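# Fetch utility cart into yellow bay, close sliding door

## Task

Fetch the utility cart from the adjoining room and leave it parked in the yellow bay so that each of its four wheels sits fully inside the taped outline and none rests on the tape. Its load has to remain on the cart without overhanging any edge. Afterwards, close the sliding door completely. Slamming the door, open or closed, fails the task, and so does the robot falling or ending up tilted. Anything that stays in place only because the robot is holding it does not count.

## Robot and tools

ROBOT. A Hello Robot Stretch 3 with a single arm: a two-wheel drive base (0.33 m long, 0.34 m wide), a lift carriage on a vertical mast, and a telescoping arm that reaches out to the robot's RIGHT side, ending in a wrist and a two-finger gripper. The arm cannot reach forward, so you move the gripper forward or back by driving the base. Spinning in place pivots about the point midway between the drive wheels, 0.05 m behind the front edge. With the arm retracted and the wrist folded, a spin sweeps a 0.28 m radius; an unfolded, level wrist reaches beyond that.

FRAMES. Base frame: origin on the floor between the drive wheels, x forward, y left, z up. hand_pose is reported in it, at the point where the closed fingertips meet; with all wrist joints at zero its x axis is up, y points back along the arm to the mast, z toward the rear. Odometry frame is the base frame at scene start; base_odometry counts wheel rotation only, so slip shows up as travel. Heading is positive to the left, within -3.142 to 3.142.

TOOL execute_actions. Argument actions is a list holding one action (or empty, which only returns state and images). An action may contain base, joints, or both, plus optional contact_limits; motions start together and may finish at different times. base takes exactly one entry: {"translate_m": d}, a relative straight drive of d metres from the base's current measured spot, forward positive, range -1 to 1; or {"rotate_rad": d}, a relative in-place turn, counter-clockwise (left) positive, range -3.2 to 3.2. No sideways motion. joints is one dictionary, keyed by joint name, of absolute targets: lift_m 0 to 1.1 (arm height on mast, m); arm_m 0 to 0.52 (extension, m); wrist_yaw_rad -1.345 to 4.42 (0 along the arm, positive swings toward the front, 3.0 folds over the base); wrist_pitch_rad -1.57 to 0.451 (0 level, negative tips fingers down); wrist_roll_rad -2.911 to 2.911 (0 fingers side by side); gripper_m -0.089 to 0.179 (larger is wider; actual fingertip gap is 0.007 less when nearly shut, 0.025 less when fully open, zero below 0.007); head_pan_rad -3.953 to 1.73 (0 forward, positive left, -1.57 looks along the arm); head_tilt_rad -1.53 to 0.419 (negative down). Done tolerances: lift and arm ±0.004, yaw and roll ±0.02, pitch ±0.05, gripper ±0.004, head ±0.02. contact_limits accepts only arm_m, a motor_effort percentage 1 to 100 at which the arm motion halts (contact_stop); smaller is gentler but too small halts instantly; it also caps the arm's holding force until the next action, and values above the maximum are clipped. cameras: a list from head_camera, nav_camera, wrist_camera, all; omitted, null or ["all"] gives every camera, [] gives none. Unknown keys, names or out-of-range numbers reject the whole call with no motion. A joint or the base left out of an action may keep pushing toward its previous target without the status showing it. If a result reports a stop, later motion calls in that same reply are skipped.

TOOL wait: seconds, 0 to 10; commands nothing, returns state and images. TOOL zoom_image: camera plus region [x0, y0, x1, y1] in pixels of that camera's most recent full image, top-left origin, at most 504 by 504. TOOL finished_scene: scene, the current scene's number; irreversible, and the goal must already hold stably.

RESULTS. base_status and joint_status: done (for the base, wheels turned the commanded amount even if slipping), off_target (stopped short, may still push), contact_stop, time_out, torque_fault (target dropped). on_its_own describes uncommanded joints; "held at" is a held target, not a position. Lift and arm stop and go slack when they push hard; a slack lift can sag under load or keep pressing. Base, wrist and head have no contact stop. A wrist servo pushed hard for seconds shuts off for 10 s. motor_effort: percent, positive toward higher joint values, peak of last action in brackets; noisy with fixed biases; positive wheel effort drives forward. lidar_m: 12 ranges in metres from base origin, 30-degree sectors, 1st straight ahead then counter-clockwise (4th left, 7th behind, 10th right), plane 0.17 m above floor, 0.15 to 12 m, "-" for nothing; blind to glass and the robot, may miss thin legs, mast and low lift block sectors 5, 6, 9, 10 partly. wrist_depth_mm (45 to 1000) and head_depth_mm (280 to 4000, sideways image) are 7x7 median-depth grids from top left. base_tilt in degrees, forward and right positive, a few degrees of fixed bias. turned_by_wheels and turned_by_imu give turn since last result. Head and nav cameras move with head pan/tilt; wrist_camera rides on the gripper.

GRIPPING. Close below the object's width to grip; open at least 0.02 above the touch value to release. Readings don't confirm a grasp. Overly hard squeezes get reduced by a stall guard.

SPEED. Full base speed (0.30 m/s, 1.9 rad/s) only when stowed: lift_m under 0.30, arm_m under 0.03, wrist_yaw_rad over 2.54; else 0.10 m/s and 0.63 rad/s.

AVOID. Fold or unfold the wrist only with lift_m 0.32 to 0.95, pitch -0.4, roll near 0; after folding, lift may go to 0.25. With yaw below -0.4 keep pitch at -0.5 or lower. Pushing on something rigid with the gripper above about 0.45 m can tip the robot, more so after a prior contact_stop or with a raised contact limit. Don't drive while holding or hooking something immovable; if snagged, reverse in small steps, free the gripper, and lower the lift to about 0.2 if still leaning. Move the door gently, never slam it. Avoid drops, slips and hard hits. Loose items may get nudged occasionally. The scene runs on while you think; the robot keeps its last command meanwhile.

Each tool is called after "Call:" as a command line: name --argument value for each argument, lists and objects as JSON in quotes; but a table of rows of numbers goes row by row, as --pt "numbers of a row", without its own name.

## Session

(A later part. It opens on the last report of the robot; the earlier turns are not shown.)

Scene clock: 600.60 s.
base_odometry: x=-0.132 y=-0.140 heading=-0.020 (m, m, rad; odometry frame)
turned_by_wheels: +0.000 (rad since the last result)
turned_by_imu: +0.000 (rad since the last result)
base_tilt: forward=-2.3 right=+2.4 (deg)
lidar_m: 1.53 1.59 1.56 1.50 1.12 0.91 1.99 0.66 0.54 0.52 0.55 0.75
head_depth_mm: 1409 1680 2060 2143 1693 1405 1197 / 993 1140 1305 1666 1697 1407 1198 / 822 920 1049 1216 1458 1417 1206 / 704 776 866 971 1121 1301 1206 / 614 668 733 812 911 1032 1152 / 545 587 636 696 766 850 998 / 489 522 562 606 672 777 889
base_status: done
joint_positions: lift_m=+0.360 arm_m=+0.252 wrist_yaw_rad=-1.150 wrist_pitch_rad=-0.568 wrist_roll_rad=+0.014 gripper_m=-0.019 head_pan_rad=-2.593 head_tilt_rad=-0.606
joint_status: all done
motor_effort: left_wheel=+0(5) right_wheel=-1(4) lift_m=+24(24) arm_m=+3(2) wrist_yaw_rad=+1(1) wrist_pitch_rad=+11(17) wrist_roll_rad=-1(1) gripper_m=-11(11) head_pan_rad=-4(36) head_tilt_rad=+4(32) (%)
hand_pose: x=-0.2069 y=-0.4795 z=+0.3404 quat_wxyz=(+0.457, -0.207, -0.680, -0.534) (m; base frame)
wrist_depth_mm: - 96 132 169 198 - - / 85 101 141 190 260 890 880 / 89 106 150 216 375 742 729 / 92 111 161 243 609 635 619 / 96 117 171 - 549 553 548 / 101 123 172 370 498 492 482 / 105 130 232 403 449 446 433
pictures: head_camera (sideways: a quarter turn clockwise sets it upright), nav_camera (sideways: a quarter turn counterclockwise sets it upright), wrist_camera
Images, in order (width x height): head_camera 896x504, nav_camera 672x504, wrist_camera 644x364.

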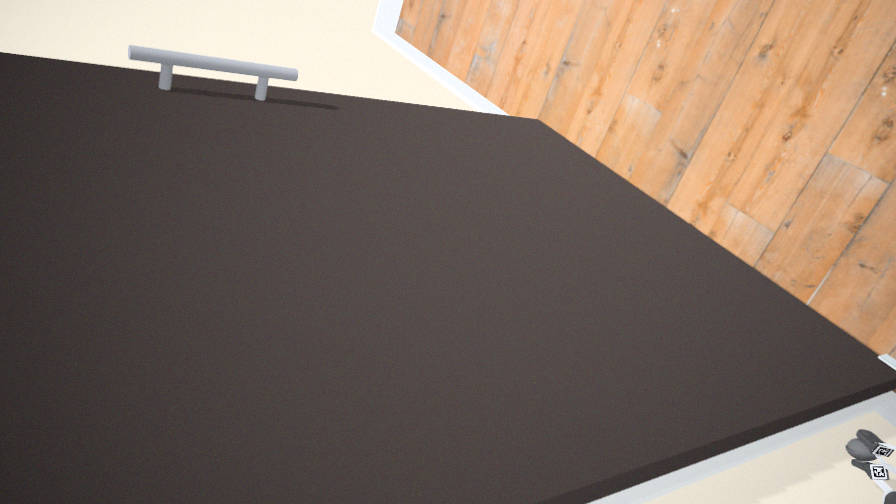

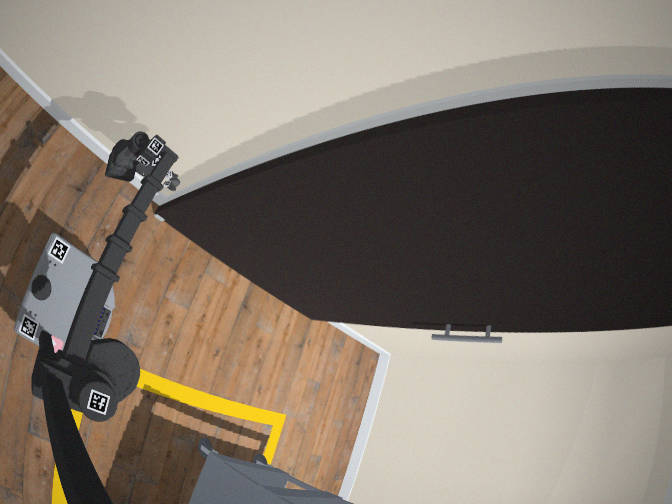

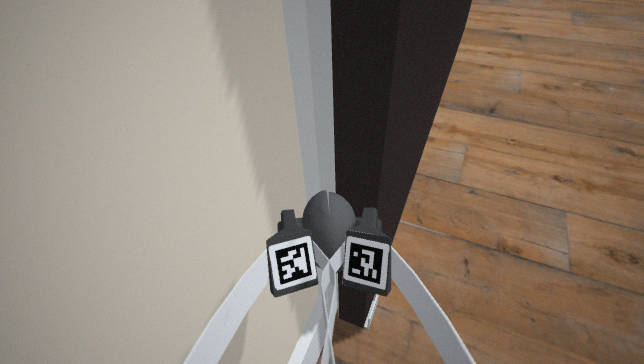

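Call:
execute_actions --actions '[{"joints":{"head_pan_rad":-3.7,"head_tilt_rad":-0.75}}]' --cameras '["head_camera","nav_camera"]'

Scene clock: 603.17 s.
base_odometry: x=-0.132 y=-0.140 heading=-0.020 (m, m, rad; odometry frame)
turned_by_wheels: +0.000 (rad since the last result)
turned_by_imu: +0.000 (rad since the last result)
base_tilt: forward=-2.4 right=+2.4 (deg)
lidar_m: 1.53 1.59 1.55 1.50 1.12 0.91 1.98 0.66 0.54 0.53 0.55 0.76
head_depth_mm: 1715 1155 1939 1749 1551 - - / 1047 1080 1433 1620 1519 1311 1173 / 987 1052 1473 1534 1520 1313 1168 / 978 1048 1422 1491 1470 1309 1190 / 2016 1166 1270 1503 1492 1315 1191 / 1999 1230 2208 1851 1549 1316 1150 / 1910 2076 2269 1867 1546 1332 1158
base_status: not commanded
joint_positions: lift_m=+0.360 arm_m=+0.252 wrist_yaw_rad=-1.150 wrist_pitch_rad=-0.568 wrist_roll_rad=+0.014 gripper_m=-0.019 head_pan_rad=-3.693 head_tilt_rad=-0.740
joint_status: all done
motor_effort: left_wheel=+0(0) right_wheel=-1(1) lift_m=+25(25) arm_m=+3(2) wrist_yaw_rad=+0(1) wrist_pitch_rad=+11(11) wrist_roll_rad=-1(1) gripper_m=-10(11) head_pan_rad=-4(50) head_tilt_rad=-6(25) (%)
hand_pose: x=-0.2069 y=-0.4795 z=+0.3404 quat_wxyz=(+0.457, -0.207, -0.680, -0.534) (m; base frame)
wrist_depth_mm: - 96 132 170 198 - - / 85 101 141 189 259 903 873 / 89 106 150 214 376 747 728 / 92 111 161 245 601 629 625 / 96 117 171 - 548 552 546 / 101 123 172 371 492 490 486 / 105 130 232 403 447 438 435
pictures: head_camera (sideways: a quarter turn clockwise sets it upright), nav_camera (sideways: a quarter turn counterclockwise sets it upright)
Images, in order (width x height): head_camera 896x504, nav_camera 672x504.

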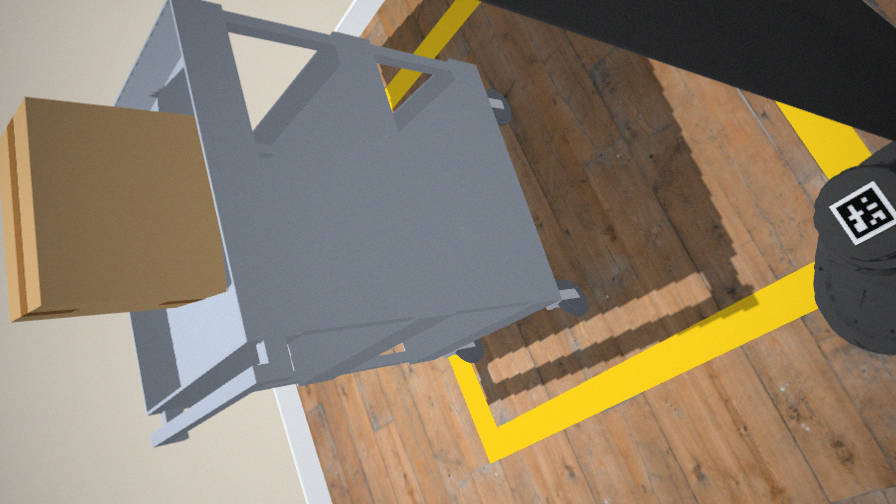

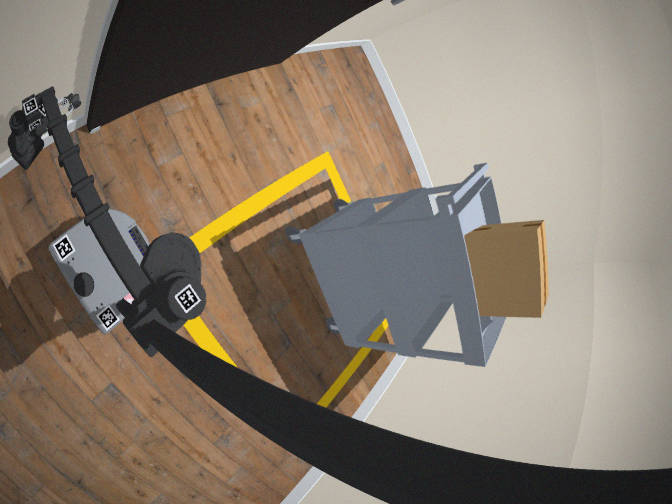

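Call:
zoom_image --camera "head_camera" --region '[380, 260, 620, 460]'

Region (380, 260, 620, 460) of head_camera's 896x504 image, scaled by 2.100, with more detail than that image has.

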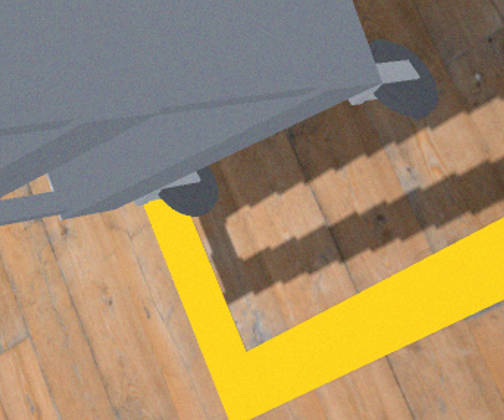

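Call:
execute_actions --actions '[{"joints":{"arm_m":0.0,"head_pan_rad":-1.57,"head_tilt_rad":-0.7}}]' --cameras '[]'

Call:
execute_actions --actions '[{"base":{"rotate_rad":-1.24},"joints":{"lift_m":0.55}}]' --cameras '["nav_camera"]'

Scene clock: 649.10 s.
base_odometry: x=-0.132 y=-0.140 heading=-0.020 (m, m, rad; odometry frame)
turned_by_wheels: +0.000 (rad since the last result)
turned_by_imu: +0.001 (rad since the last result)
base_tilt: forward=-2.3 right=+2.3 (deg)
lidar_m: 1.53 1.59 1.55 1.50 1.12 0.92 1.98 0.66 0.54 0.52 0.55 0.76
head_depth_mm: 417 470 538 631 759 913 1099 / 418 470 540 632 762 962 1130 / 418 472 540 634 765 970 1136 / 418 472 544 636 769 970 1143 / 420 474 545 638 773 977 1154 / 420 474 545 640 774 980 1157 / 421 476 546 642 777 986 1156
base_status: not commanded
joint_positions: lift_m=+0.360 arm_m=+0.002 wrist_yaw_rad=-1.150 wrist_pitch_rad=-0.567 wrist_roll_rad=+0.014 gripper_m=-0.019 head_pan_rad=-1.577 head_tilt_rad=-0.705
joint_status: all done
joint sent to its limit — the command would take arm_m past its lower limit, so that joint was sent only as far as its limit.
motor_effort: left_wheel=+0(0) right_wheel=-1(1) lift_m=+24(24) arm_m=-2(3) wrist_yaw_rad=+0(1) wrist_pitch_rad=+11(11) wrist_roll_rad=-1(1) gripper_m=-11(11) head_pan_rad=+5(50) head_tilt_rad=+3(10) (%)
hand_pose: x=-0.2069 y=-0.2298 z=+0.3404 quat_wxyz=(+0.457, -0.207, -0.680, -0.534) (m; base frame)
wrist_depth_mm: 263 303 416 666 - - - / 294 314 441 732 921 887 876 / 315 348 470 748 758 747 722 / 329 389 506 661 639 631 621 / 336 435 537 - 564 551 544 / 351 443 516 491 493 489 483 / 367 448 456 449 447 443 435
pictures: none
No camera images: the call's "cameras" was empty. Leave "cameras" out to get every camera's image.

Scene clock: 652.00 s.
base_odometry: x=-0.132 y=-0.140 heading=-1.260 (m, m, rad; odometry frame)
turned_by_wheels: -1.240 (rad since the last result)
turned_by_imu: -1.244 (rad since the last result)
base_tilt: forward=-2.4 right=+2.4 (deg)
lidar_m: 0.53 0.64 1.24 1.53 1.67 1.50 1.51 0.93 0.91 0.83 0.55 0.53
head_depth_mm: 1835 2049 2216 1874 1553 1318 1147 / 1890 2110 2310 1892 1560 1327 1151 / 1682 1933 2174 1917 1573 1328 1158 / 1102 1221 1402 1606 1567 1332 1161 / 886 967 1058 1169 1312 1315 1159 / 737 790 851 923 1005 1111 1139 / 629 668 711 759 818 885 1027
base_status: done
joint_positions: lift_m=+0.549 arm_m=+0.002 wrist_yaw_rad=-1.150 wrist_pitch_rad=-0.566 wrist_roll_rad=+0.014 gripper_m=-0.019 head_pan_rad=-1.577 head_tilt_rad=-0.705
joint_status: all done
motor_effort: left_wheel=+2(5) right_wheel=-2(5) lift_m=+33(35) arm_m=-2(3) wrist_yaw_rad=+1(0) wrist_pitch_rad=+10(11) wrist_roll_rad=-1(1) gripper_m=-11(11) head_pan_rad=+4(5) head_tilt_rad=+2(3) (%)
hand_pose: x=-0.2071 y=-0.2299 z=+0.5301 quat_wxyz=(+0.457, -0.207, -0.680, -0.534) (m; base frame)
wrist_depth_mm: - - - - - - - / - - - - - - - / - - 942 - - - - / 989 964 944 929 908 888 881 / 850 835 808 - 799 776 761 / 734 737 723 688 693 688 681 / 666 658 644 639 627 623 617
pictures: nav_camera (sideways: a quarter turn counterclockwise sets it upright)
Images, in order (width x height): nav_camera 672x504.

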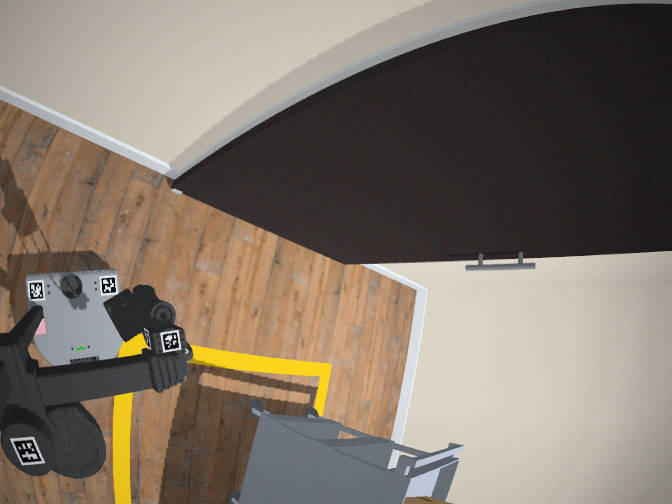

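Door is closed. Back into position.

Call:
execute_actions --actions '[{"base":{"translate_m":-0.72},"joints":{"wrist_yaw_rad":0.0,"wrist_pitch_rad":-0.56}}]' --cameras '[]'

Call:
execute_actions --actions '[{"base":{"rotate_rad":-0.31}}]'

Scene clock: 662.07 s.
base_odometry: x=-0.352 y=+0.546 heading=-1.260 (m, m, rad; odometry frame)
turned_by_wheels: +0.000 (rad since the last result)
turned_by_imu: +0.003 (rad since the last result)
base_tilt: forward=-2.4 right=+2.4 (deg)
lidar_m: 1.21 1.47 1.77 1.45 0.91 0.83 0.83 0.59 0.56 0.57 1.27 1.14
head_depth_mm: 1608 647 702 684 993 1104 1104 / 1675 687 760 713 993 1151 1146 / 1747 1874 912 748 1023 1234 1173 / 1802 2014 898 928 1051 1252 1163 / 1883 2126 870 1759 1547 1343 1156 / 1870 2036 2162 1941 1583 1336 1163 / 1628 1730 1832 1874 1596 1344 1163
base_status: done
joint_positions: lift_m=+0.549 arm_m=+0.002 wrist_yaw_rad=-0.002 wrist_pitch_rad=-0.572 wrist_roll_rad=+0.014 gripper_m=-0.019 head_pan_rad=-1.577 head_tilt_rad=-0.705
joint_status: all done
motor_effort: left_wheel=+1(2) right_wheel=-2(4) lift_m=+33(34) arm_m=-2(2) wrist_yaw_rad=+3(0) wrist_pitch_rad=+7(9) wrist_roll_rad=-1(0) gripper_m=-10(11) head_pan_rad=+5(3) head_tilt_rad=+3(3) (%)
hand_pose: x=-0.0220 y=-0.3495 z=+0.5290 quat_wxyz=(+0.674, +0.197, -0.683, -0.202) (m; base frame)
wrist_depth_mm: 982 - 412 359 324 302 429 / - - - 409 351 310 279 / - - - 830 817 765 309 / 967 958 928 715 699 688 661 / 834 832 818 - 571 598 575 / 735 734 720 686 677 530 478 / 659 656 642 632 624 620 596
pictures: none
No camera images: the call's "cameras" was empty. Leave "cameras" out to get every camera's image.

Scene clock: 663.67 s.
base_odometry: x=-0.352 y=+0.546 heading=-1.570 (m, m, rad; odometry frame)
turned_by_wheels: -0.310 (rad since the last result)
turned_by_imu: -0.311 (rad since the last result)
base_tilt: forward=-2.3 right=+2.4 (deg)
lidar_m: 1.15 1.26 1.77 1.77 1.13 0.85 0.83 0.87 0.57 0.56 0.62 1.18
head_depth_mm: 1668 1816 939 696 955 1243 1148 / 1638 627 706 703 995 1152 1150 / 1647 649 713 714 998 1173 1176 / 1669 666 751 791 1006 1234 1161 / 1683 699 789 798 1010 1239 1160 / 1714 1872 934 750 1015 1254 1161 / 1700 1927 872 779 1547 1345 1172
base_status: done
joint_positions: lift_m=+0.549 arm_m=+0.002 wrist_yaw_rad=-0.002 wrist_pitch_rad=-0.572 wrist_roll_rad=+0.014 gripper_m=-0.019 head_pan_rad=-1.577 head_tilt_rad=-0.704
joint_status: not commanded
motor_effort: left_wheel=+2(5) right_wheel=-2(5) lift_m=+33(33) arm_m=-2(3) wrist_yaw_rad=+2(3) wrist_pitch_rad=+7(7) wrist_roll_rad=+0(0) gripper_m=-11(11) head_pan_rad=+4(4) head_tilt_rad=+3(3) (%)
hand_pose: x=-0.0219 y=-0.3495 z=+0.5290 quat_wxyz=(+0.674, +0.198, -0.683, -0.202) (m; base frame)
wrist_depth_mm: 358 349 333 321 309 297 284 / 422 376 359 347 332 322 318 / - - 848 839 815 735 938 / 991 700 731 712 699 632 868 / 840 806 619 - 566 724 767 / 747 728 724 695 679 678 670 / 657 651 637 635 630 618 616
pictures: head_camera (sideways: a quarter turn clockwise sets it upright), nav_camera (sideways: a quarter turn counterclockwise sets it upright), wrist_camera
Images, in order (width x height): head_camera 896x504, nav_camera 672x504, wrist_camera 644x364.

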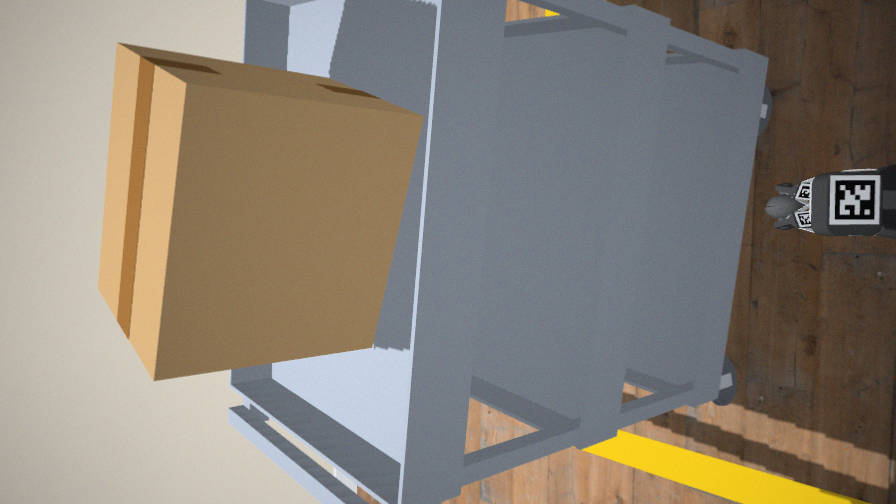

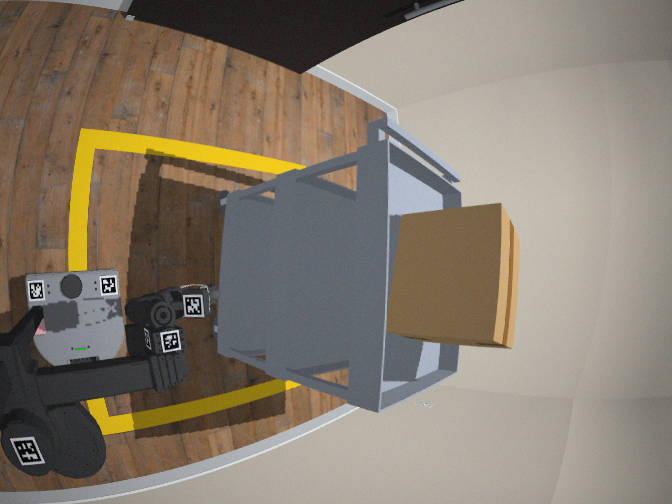

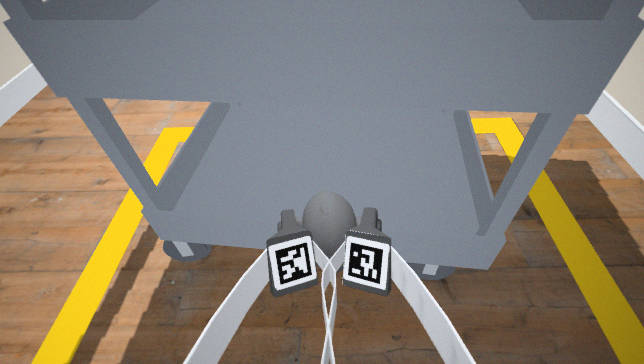

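Call:
execute_actions --actions '[{"joints":{"lift_m":0.61,"wrist_pitch_rad":-0.7}}]' --cameras '[]'

Call:
execute_actions --actions '[{"joints":{"arm_m":0.27},"contact_limits":{"arm_m":15}}]'

Scene clock: 669.83 s.
base_odometry: x=-0.352 y=+0.546 heading=-1.570 (m, m, rad; odometry frame)
turned_by_wheels: +0.000 (rad since the last result)
turned_by_imu: +0.000 (rad since the last result)
base_tilt: forward=-2.4 right=+2.4 (deg)
lidar_m: 1.14 1.26 1.78 1.77 1.13 0.85 0.83 0.87 0.56 0.56 0.62 1.18
head_depth_mm: 1655 1814 935 697 952 1239 1148 / 1647 628 709 703 996 1152 1163 / 1654 650 711 714 1002 1172 1175 / 1656 666 748 795 1005 1235 1164 / 1676 695 790 798 1008 1241 1159 / 1717 1857 927 749 1015 1259 1168 / 1723 1926 874 777 1554 1346 1170
base_status: not commanded
joint_positions: lift_m=+0.609 arm_m=+0.002 wrist_yaw_rad=-0.002 wrist_pitch_rad=-0.710 wrist_roll_rad=+0.014 gripper_m=-0.019 head_pan_rad=-1.577 head_tilt_rad=-0.704
joint_status: all done
motor_effort: left_wheel=+2(2) right_wheel=-2(2) lift_m=+33(35) arm_m=-3(3) wrist_yaw_rad=+2(2) wrist_pitch_rad=+6(9) wrist_roll_rad=-1(0) gripper_m=-12(12) head_pan_rad=+5(4) head_tilt_rad=+3(3) (%)
hand_pose: x=-0.0218 y=-0.3257 z=+0.5627 quat_wxyz=(+0.658, +0.244, -0.667, -0.248) (m; base frame)
wrist_depth_mm: 384 370 355 342 329 318 310 / - 419 401 387 368 355 928 / - - 794 775 766 704 925 / 922 884 690 701 677 807 837 / 826 824 789 - 747 763 754 / 752 741 729 702 698 698 688 / 676 673 654 651 644 642 626
pictures: none
No camera images: the call's "cameras" was empty. Leave "cameras" out to get every camera's image.

Scene clock: 673.80 s.
base_odometry: x=-0.352 y=+0.546 heading=-1.570 (m, m, rad; odometry frame)
turned_by_wheels: +0.000 (rad since the last result)
turned_by_imu: +0.005 (rad since the last result)
base_tilt: forward=-2.4 right=+2.4 (deg)
lidar_m: 1.14 1.26 1.78 1.77 1.13 0.85 0.83 0.87 0.57 0.57 0.62 1.17
head_depth_mm: 1649 1805 936 755 967 1239 1174 / 1659 630 714 702 1039 - 1153 / 1645 654 721 720 1052 1150 1151 / 1642 675 763 798 1027 1227 1154 / 1700 707 804 742 1035 1238 1164 / 1708 1854 934 830 1028 1261 1165 / 1712 1943 868 812 1563 1347 1164
base_status: not commanded
joint_positions: lift_m=+0.610 arm_m=+0.245 wrist_yaw_rad=+0.000 wrist_pitch_rad=-0.720 wrist_roll_rad=+0.014 gripper_m=-0.019 head_pan_rad=-1.577 head_tilt_rad=-0.704
joint_status: arm_m contact_stop (moved +0.243 of +0.268)
on_its_own: arm_m is slack since a contact_stop, until your next command for it (your +0.270 is given up)
motor_effort: left_wheel=+1(5) right_wheel=-1(3) lift_m=+21(33) arm_m=+1(14) wrist_yaw_rad=+0(2) wrist_pitch_rad=+12(26) wrist_roll_rad=-1(0) gripper_m=-11(12) head_pan_rad=+3(5) head_tilt_rad=+2(3) (%)
contact_limits: arm_m 15 (drawing in: default 24, maximum 40; extending or still: default 35, maximum 56)
hand_pose: x=-0.0216 y=-0.5672 z=+0.5616 quat_wxyz=(+0.657, +0.247, -0.666, -0.251) (m; base frame)
wrist_depth_mm: 370 440 440 432 423 409 378 / 367 385 379 371 362 356 341 / 338 339 330 324 316 310 306 / 304 297 294 291 283 278 273 / 267 236 210 - 196 251 248 / 730 554 569 545 387 217 196 / 679 661 644 532 517 493 340
pictures: head_camera (sideways: a quarter turn clockwise sets it upright), nav_camera (sideways: a quarter turn counterclockwise sets it upright), wrist_camera
Images, in order (width x height): head_camera 896x504, nav_camera 672x504, wrist_camera 644x364.

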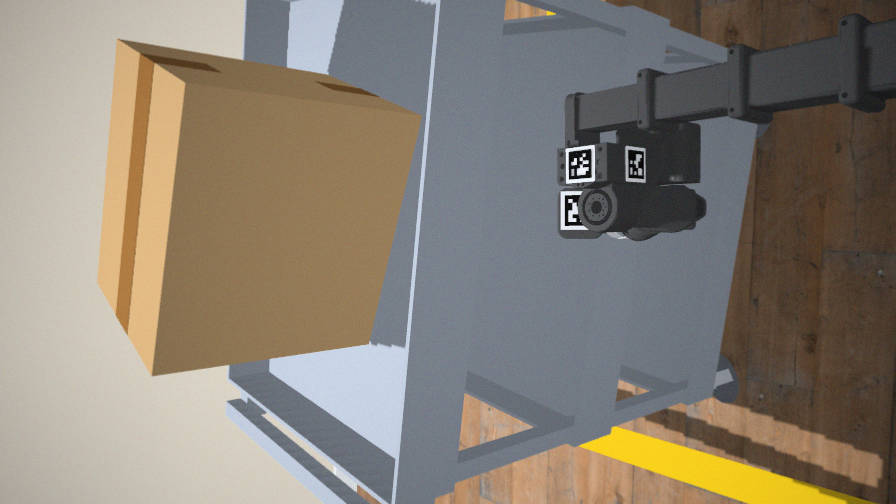

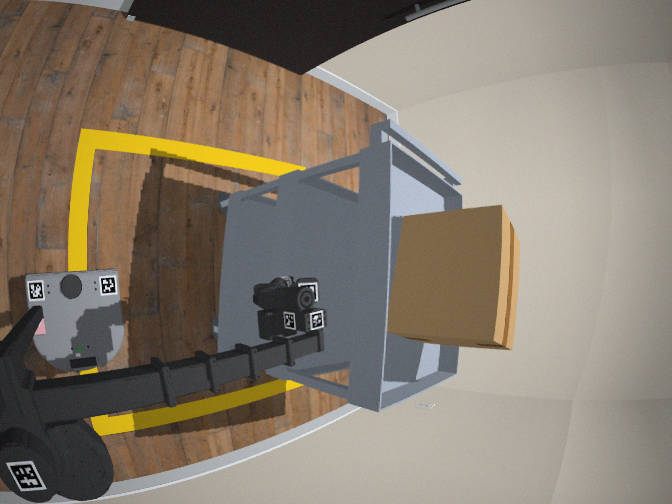

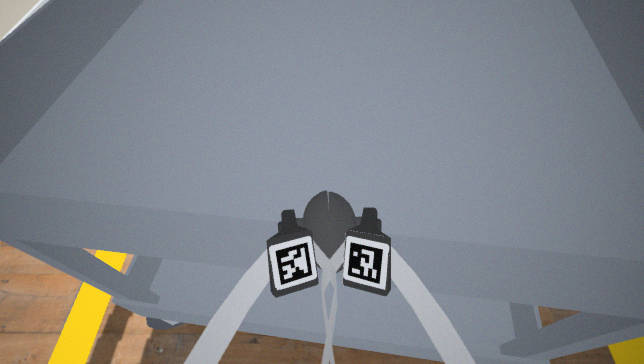

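Call:
execute_actions --actions '[{"joints":{"arm_m":0.21,"lift_m":0.67}}]' --cameras '["wrist_camera"]'

Call:
execute_actions --actions '[{"joints":{"arm_m":0.30},"contact_limits":{"arm_m":13}}]'

Scene clock: 678.10 s.
base_odometry: x=-0.352 y=+0.546 heading=-1.570 (m, m, rad; odometry frame)
turned_by_wheels: +0.000 (rad since the last result)
turned_by_imu: +0.000 (rad since the last result)
base_tilt: forward=-2.4 right=+2.4 (deg)
lidar_m: 1.15 1.26 1.78 1.77 1.13 0.85 0.83 0.87 0.57 0.56 0.62 1.18
head_depth_mm: 1667 1805 937 697 969 1263 - / 1645 630 711 700 1054 - 1157 / 1649 653 719 717 1070 1157 1155 / 1633 673 759 795 1018 1243 1152 / 1681 705 801 740 1032 1236 1162 / 1720 1847 935 830 1025 1266 1167 / 1725 1943 867 810 1551 1349 1165
base_status: not commanded
joint_positions: lift_m=+0.669 arm_m=+0.210 wrist_yaw_rad=+0.000 wrist_pitch_rad=-0.715 wrist_roll_rad=+0.014 gripper_m=-0.019 head_pan_rad=-1.577 head_tilt_rad=-0.704
joint_status: all done
motor_effort: left_wheel=+1(1) right_wheel=-1(2) lift_m=+33(32) arm_m=-2(4) wrist_yaw_rad=+0(0) wrist_pitch_rad=+9(12) wrist_roll_rad=-1(0) gripper_m=-11(11) head_pan_rad=+5(4) head_tilt_rad=+3(2) (%)
hand_pose: x=-0.0216 y=-0.5330 z=+0.6218 quat_wxyz=(+0.658, +0.246, -0.667, -0.249) (m; base frame)
wrist_depth_mm: - 529 554 545 534 506 918 / - 471 478 465 458 448 402 / 384 421 418 410 399 393 355 / 357 373 367 365 357 351 333 / 407 327 291 - 272 316 307 / 805 636 635 604 597 302 272 / 746 725 713 691 583 534 684
pictures: wrist_camera
Images, in order (width x height): wrist_camera 644x364.

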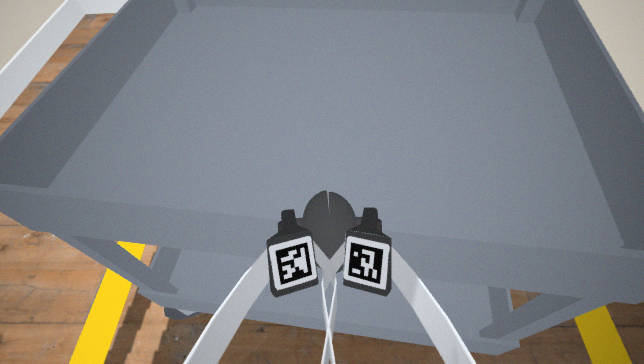

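Scene clock: 680.00 s.
base_odometry: x=-0.352 y=+0.546 heading=-1.570 (m, m, rad; odometry frame)
turned_by_wheels: +0.000 (rad since the last result)
turned_by_imu: +0.000 (rad since the last result)
base_tilt: forward=-2.4 right=+2.4 (deg)
lidar_m: 1.15 1.26 1.78 1.77 1.13 0.85 0.83 0.87 0.57 0.56 0.62 1.18
head_depth_mm: 1663 1804 940 696 965 1274 - / 1643 629 714 690 - 1150 1140 / 1654 653 720 708 - 1205 1154 / 1643 671 758 792 993 1236 1157 / 1700 709 801 739 1034 1244 1165 / 1716 1856 929 831 1026 1264 1168 / 1730 1934 871 808 1550 1352 1169
base_status: not commanded
joint_positions: lift_m=+0.669 arm_m=+0.300 wrist_yaw_rad=+0.000 wrist_pitch_rad=-0.715 wrist_roll_rad=+0.014 gripper_m=-0.019 head_pan_rad=-1.577 head_tilt_rad=-0.704
joint_status: all done
motor_effort: left_wheel=+1(1) right_wheel=-1(1) lift_m=+33(33) arm_m=+4(4) wrist_yaw_rad=+0(0) wrist_pitch_rad=+9(9) wrist_roll_rad=-1(0) gripper_m=-12(10) head_pan_rad=+4(5) head_tilt_rad=+2(2) (%)
contact_limits: arm_m 13 (drawing in: default 24, maximum 40; extending or still: default 35, maximum 56)
hand_pose: x=-0.0216 y=-0.6224 z=+0.6218 quat_wxyz=(+0.658, +0.246, -0.667, -0.249) (m; base frame)
wrist_depth_mm: - 506 525 504 481 461 442 / - 461 476 465 457 448 389 / 377 418 415 410 398 392 371 / 358 374 369 362 355 350 339 / 335 336 332 - 322 316 310 / 310 306 301 290 289 287 283 / 716 288 274 271 268 264 260
pictures: head_camera (sideways: a quarter turn clockwise sets it upright), nav_camera (sideways: a quarter turn counterclockwise sets it upright), wrist_camera
Images, in order (width x height): head_camera 896x504, nav_camera 672x504, wrist_camera 644x364.

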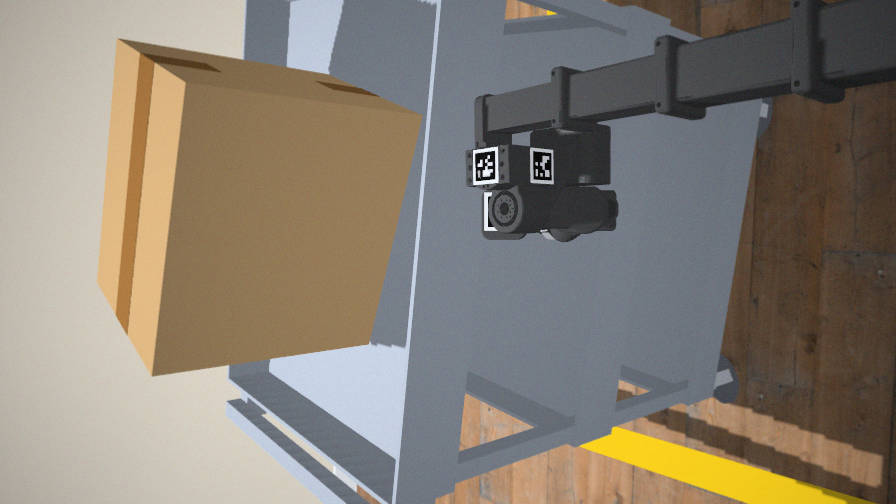

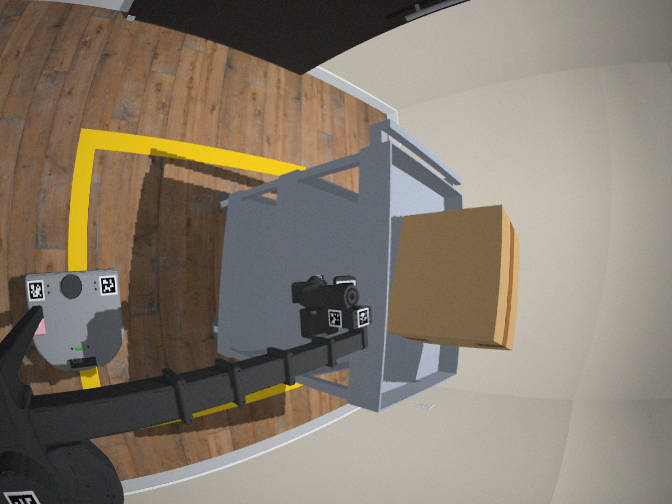

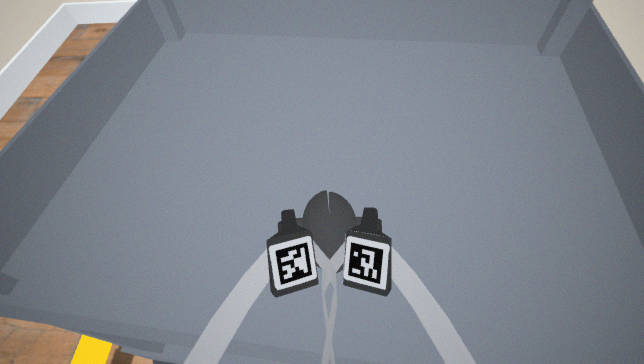

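Call:
execute_actions --actions '[{"joints":{"lift_m":0.555,"wrist_pitch_rad":-0.75}}]' --cameras '["wrist_camera"]'

Call:
execute_actions --actions '[{"joints":{"arm_m":0.16},"contact_limits":{"arm_m":30}}]'

Scene clock: 690.23 s.
base_odometry: x=-0.352 y=+0.546 heading=-1.570 (m, m, rad; odometry frame)
turned_by_wheels: +0.000 (rad since the last result)
turned_by_imu: +0.000 (rad since the last result)
base_tilt: forward=-2.4 right=+2.4 (deg)
lidar_m: 1.15 1.26 1.78 1.77 1.13 0.85 0.83 0.87 0.57 0.56 0.62 1.17
head_depth_mm: 1671 1810 939 696 966 1246 1157 / 1654 630 711 700 1020 1179 1146 / 1656 654 719 717 1054 1180 1155 / 1654 674 759 794 1008 1230 1160 / 1694 707 803 740 1030 1237 1158 / 1705 1863 932 833 1023 1258 1169 / 1724 1944 870 806 1550 1348 1176
base_status: not commanded
joint_positions: lift_m=+0.558 arm_m=+0.300 wrist_yaw_rad=-0.004 wrist_pitch_rad=-0.689 wrist_roll_rad=+0.024 gripper_m=-0.019 head_pan_rad=-1.577 head_tilt_rad=-0.703
joint_status: lift_m contact_stop (moved -0.111 of -0.114); wrist_pitch_rad off_target (ended at -0.689, target -0.750)
on_its_own: lift_m is slack since a contact_stop, until your next command for it; wrist_pitch_rad is at rest, and its effort (-36) is outside its rest range (-20 to +32)
motor_effort: left_wheel=+0(0) right_wheel=+1(1) lift_m=+20(30) arm_m=+1(5) wrist_yaw_rad=+5(5) wrist_pitch_rad=-36(39) wrist_roll_rad=-4(4) gripper_m=-10(12) head_pan_rad=+3(5) head_tilt_rad=+2(2) (%)
hand_pose: x=-0.0223 y=-0.6274 z=+0.5149 quat_wxyz=(+0.657, +0.235, -0.674, -0.243) (m; base frame)
wrist_depth_mm: 350 388 375 362 353 342 331 / 327 324 315 308 298 292 285 / 286 278 272 265 259 254 249 / 247 244 240 237 229 226 220 / 221 217 214 - 206 202 198 / 147 195 193 185 185 183 181 / 383 190 143 122 118 109 165
pictures: wrist_camera
Images, in order (width x height): wrist_camera 644x364.

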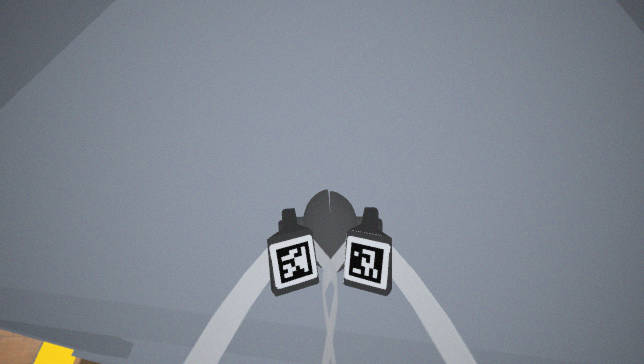

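not run: a stop came earlier in this reply.

Call:
execute_actions --actions '[{"joints":{"arm_m":0.2,"lift_m":0.562,"wrist_pitch_rad":-0.72},"contact_limits":{"arm_m":30}}]'

Scene clock: 698.50 s.
base_odometry: x=-0.352 y=+0.546 heading=-1.571 (m, m, rad; odometry frame)
turned_by_wheels: -0.001 (rad since the last result)
turned_by_imu: +0.000 (rad since the last result)
base_tilt: forward=-2.4 right=+2.4 (deg)
lidar_m: 1.15 1.26 1.78 1.77 1.13 0.85 0.83 0.87 0.53 0.52 0.56 1.18
head_depth_mm: 1675 1816 905 736 946 925 1149 / 1671 594 643 701 972 - 1106 / 1666 617 668 729 1003 - 1157 / 1666 634 701 690 1009 1130 1155 / 1682 662 736 700 1009 1189 1167 / 1719 1867 936 781 1006 1195 1166 / 1705 1932 893 722 1516 1348 1174
base_status: not commanded
joint_positions: lift_m=+0.562 arm_m=+0.201 wrist_yaw_rad=-0.029 wrist_pitch_rad=-0.564 wrist_roll_rad=+0.023 gripper_m=-0.019 head_pan_rad=-1.577 head_tilt_rad=-0.702
joint_status: wrist_pitch_rad off_target (ended at -0.564, target -0.720); the others done
on_its_own: wrist_yaw_rad is at rest, and its effort (+38) is outside its rest range (-12 to +12); wrist_pitch_rad is at rest, and its effort (-93) is outside its rest range (-20 to +32)
motor_effort: left_wheel=-5(5) right_wheel=+12(12) lift_m=+25(32) arm_m=-10(24) wrist_yaw_rad=+38(39) wrist_pitch_rad=-93(100) wrist_roll_rad=-4(5) gripper_m=-15(16) head_pan_rad=+4(3) head_tilt_rad=+1(2) (%)
contact_limits: arm_m 30 (drawing in: default 24, maximum 40; extending or still: default 35, maximum 56)
hand_pose: x=-0.0275 y=-0.5494 z=+0.5432 quat_wxyz=(+0.669, +0.185, -0.689, -0.209) (m; base frame)
wrist_depth_mm: - 503 506 499 482 474 374 / 378 440 430 415 401 390 355 / 352 357 348 340 330 322 314 / 308 301 294 290 281 275 270 / 264 257 253 - 244 238 236 / 176 168 161 163 156 147 144 / 325 468 213 202 194 179 172
pictures: head_camera (sideways: a quarter turn clockwise sets it upright), nav_camera (sideways: a quarter turn counterclockwise sets it upright), wrist_camera
Images, in order (width x height): head_camera 896x504, nav_camera 672x504, wrist_camera 644x364.

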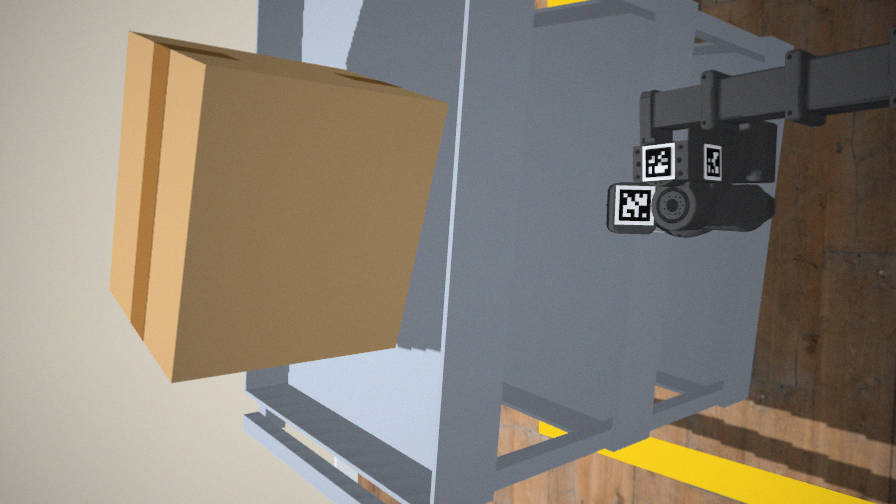

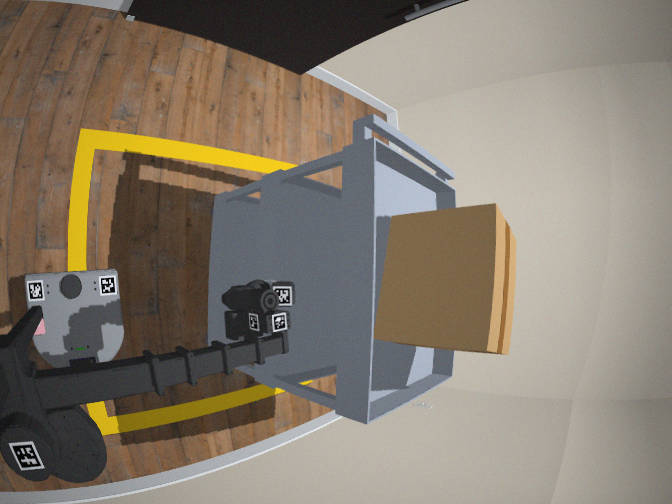

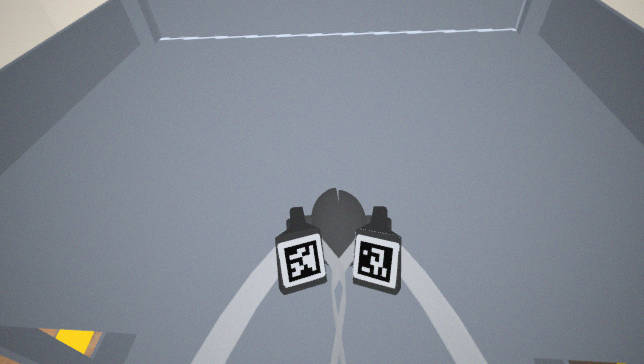

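Cart moved ~4–5 cm east. Relieve the wrist quickly.

Call:
execute_actions --actions '[{"joints":{"lift_m":0.63,"wrist_pitch_rad":-0.6,"wrist_yaw_rad":0.0}}]' --cameras '["wrist_camera"]'

Scene clock: 702.53 s.
base_odometry: x=-0.352 y=+0.546 heading=-1.570 (m, m, rad; odometry frame)
turned_by_wheels: +0.001 (rad since the last result)
turned_by_imu: +0.001 (rad since the last result)
base_tilt: forward=-2.3 right=+2.4 (deg)
lidar_m: 1.15 1.26 1.78 1.77 1.13 0.85 0.83 0.87 0.52 0.51 0.56 1.18
head_depth_mm: 1666 1773 903 736 946 897 1166 / 1678 590 636 695 994 - 1129 / 1670 616 666 725 1029 - 1130 / 1652 630 698 746 1005 1137 1157 / 1692 661 731 694 1015 1159 1165 / 1702 1903 935 709 994 1187 1162 / 1712 1937 879 732 1515 1353 1164
base_status: not commanded
joint_positions: lift_m=+0.629 arm_m=+0.200 wrist_yaw_rad=-0.048 wrist_pitch_rad=-0.611 wrist_roll_rad=+0.016 gripper_m=-0.019 head_pan_rad=-1.577 head_tilt_rad=-0.702
joint_status: wrist_yaw_rad off_target (ended at -0.048, target +0.000); the others done
on_its_own: wrist_yaw_rad is held at -0.046, not at your +0.000, by its stall guard, which is not easing now
motor_effort: left_wheel=+0(4) right_wheel=+1(5) lift_m=+33(44) arm_m=-1(10) wrist_yaw_rad=+2(16) wrist_pitch_rad=+7(92) wrist_roll_rad=-1(3) gripper_m=-11(16) head_pan_rad=+4(5) head_tilt_rad=+1(1) (%)
hand_pose: x=-0.0310 y=-0.5409 z=+0.6011 quat_wxyz=(+0.664, +0.195, -0.684, -0.231) (m; base frame)
wrist_depth_mm: - 533 531 521 509 489 943 / - 488 501 487 476 462 395 / 381 429 418 406 404 393 350 / 361 368 359 355 345 338 328 / 328 321 316 - 307 301 295 / 289 285 282 268 271 268 265 / 341 267 249 239 229 213 205
pictures: wrist_camera
Images, in order (width x height): wrist_camera 644x364.

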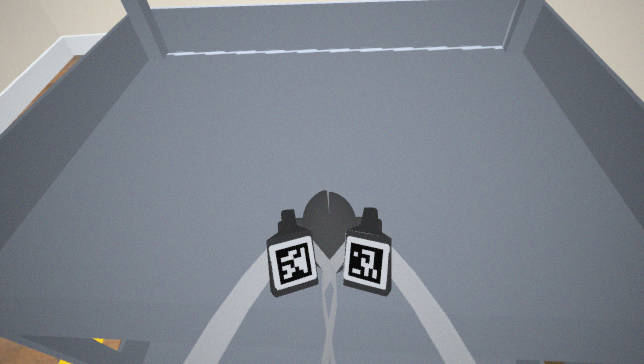

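Call:
execute_actions --actions '[{"joints":{"arm_m":0.0,"lift_m":0.65}}]'

Scene clock: 706.63 s.
base_odometry: x=-0.352 y=+0.546 heading=-1.570 (m, m, rad; odometry frame)
turned_by_wheels: +0.000 (rad since the last result)
turned_by_imu: +0.000 (rad since the last result)
base_tilt: forward=-2.3 right=+2.3 (deg)
lidar_m: 1.15 1.26 1.78 1.77 1.13 0.85 0.83 0.87 0.52 0.51 0.56 1.18
head_depth_mm: 1670 1786 905 735 950 918 1151 / 1687 591 636 697 972 1101 1152 / 1659 616 664 724 978 1134 - / 1660 634 698 747 1008 1130 1161 / 1701 658 733 695 1010 1161 1161 / 1720 1897 932 710 997 1193 1167 / 1721 1938 880 734 1521 1345 1165
base_status: not commanded
joint_positions: lift_m=+0.649 arm_m=+0.002 wrist_yaw_rad=-0.047 wrist_pitch_rad=-0.612 wrist_roll_rad=+0.016 gripper_m=-0.019 head_pan_rad=-1.577 head_tilt_rad=-0.702
joint_status: all done
joint sent to its limit — the command would take arm_m past its lower limit, so that joint was sent only as far as its limit.
on_its_own: wrist_yaw_rad is held at -0.046, not at your +0.000, by its stall guard, which is not easing now
motor_effort: left_wheel=+1(0) right_wheel=+0(1) lift_m=+33(34) arm_m=-3(2) wrist_yaw_rad=+2(3) wrist_pitch_rad=+7(8) wrist_roll_rad=-2(1) gripper_m=-11(11) head_pan_rad=+4(4) head_tilt_rad=+1(1) (%)
hand_pose: x=-0.0308 y=-0.3427 z=+0.6210 quat_wxyz=(+0.664, +0.195, -0.684, -0.231) (m; base frame)
wrist_depth_mm: - 643 672 656 631 567 969 / 451 526 546 525 514 474 320 / 394 387 377 369 359 341 858 / - 471 786 764 398 391 917 / 946 860 732 - 701 821 860 / 844 801 775 762 704 753 755 / 748 742 722 718 707 701 689
pictures: head_camera (sideways: a quarter turn clockwise sets it upright), nav_camera (sideways: a quarter turn counterclockwise sets it upright), wrist_camera
Images, in order (width x height): head_camera 896x504, nav_camera 672x504, wrist_camera 644x364.

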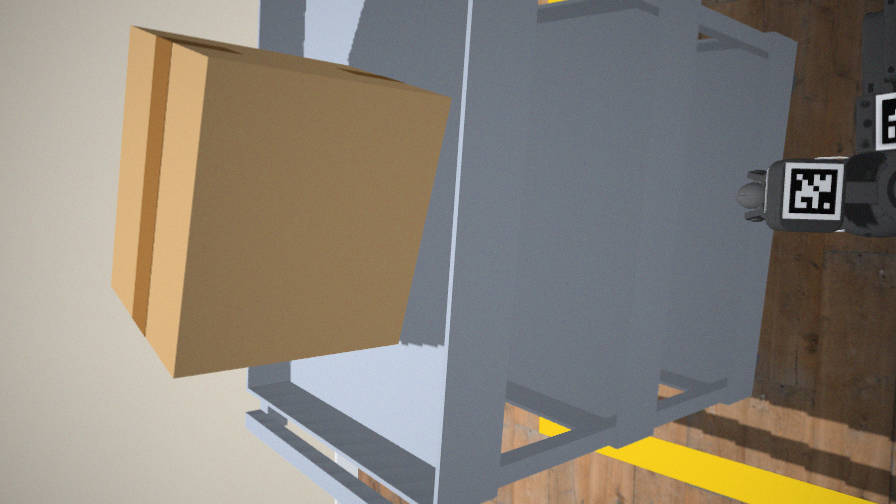

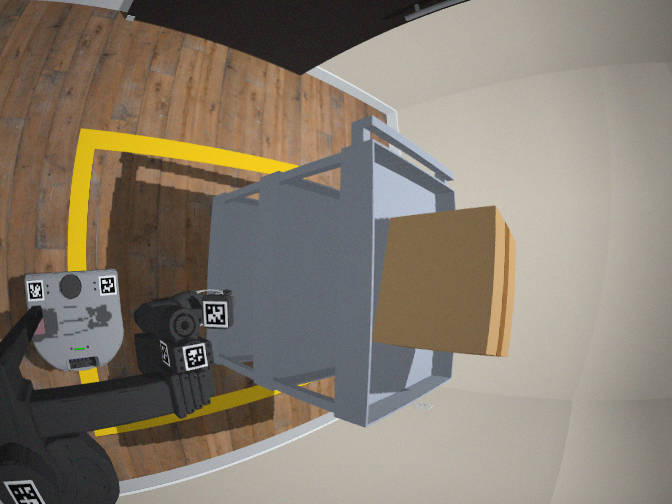

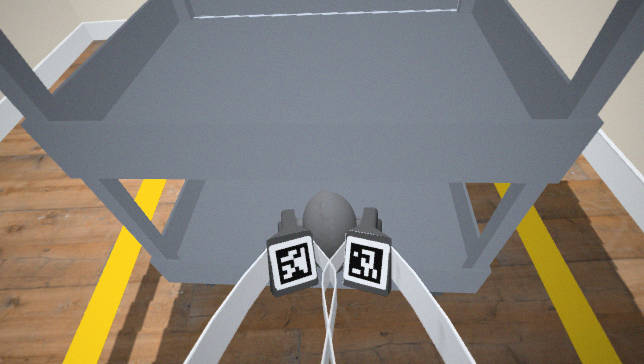

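Call:
finished_scene --scene 1

The scene is finished: the task was done.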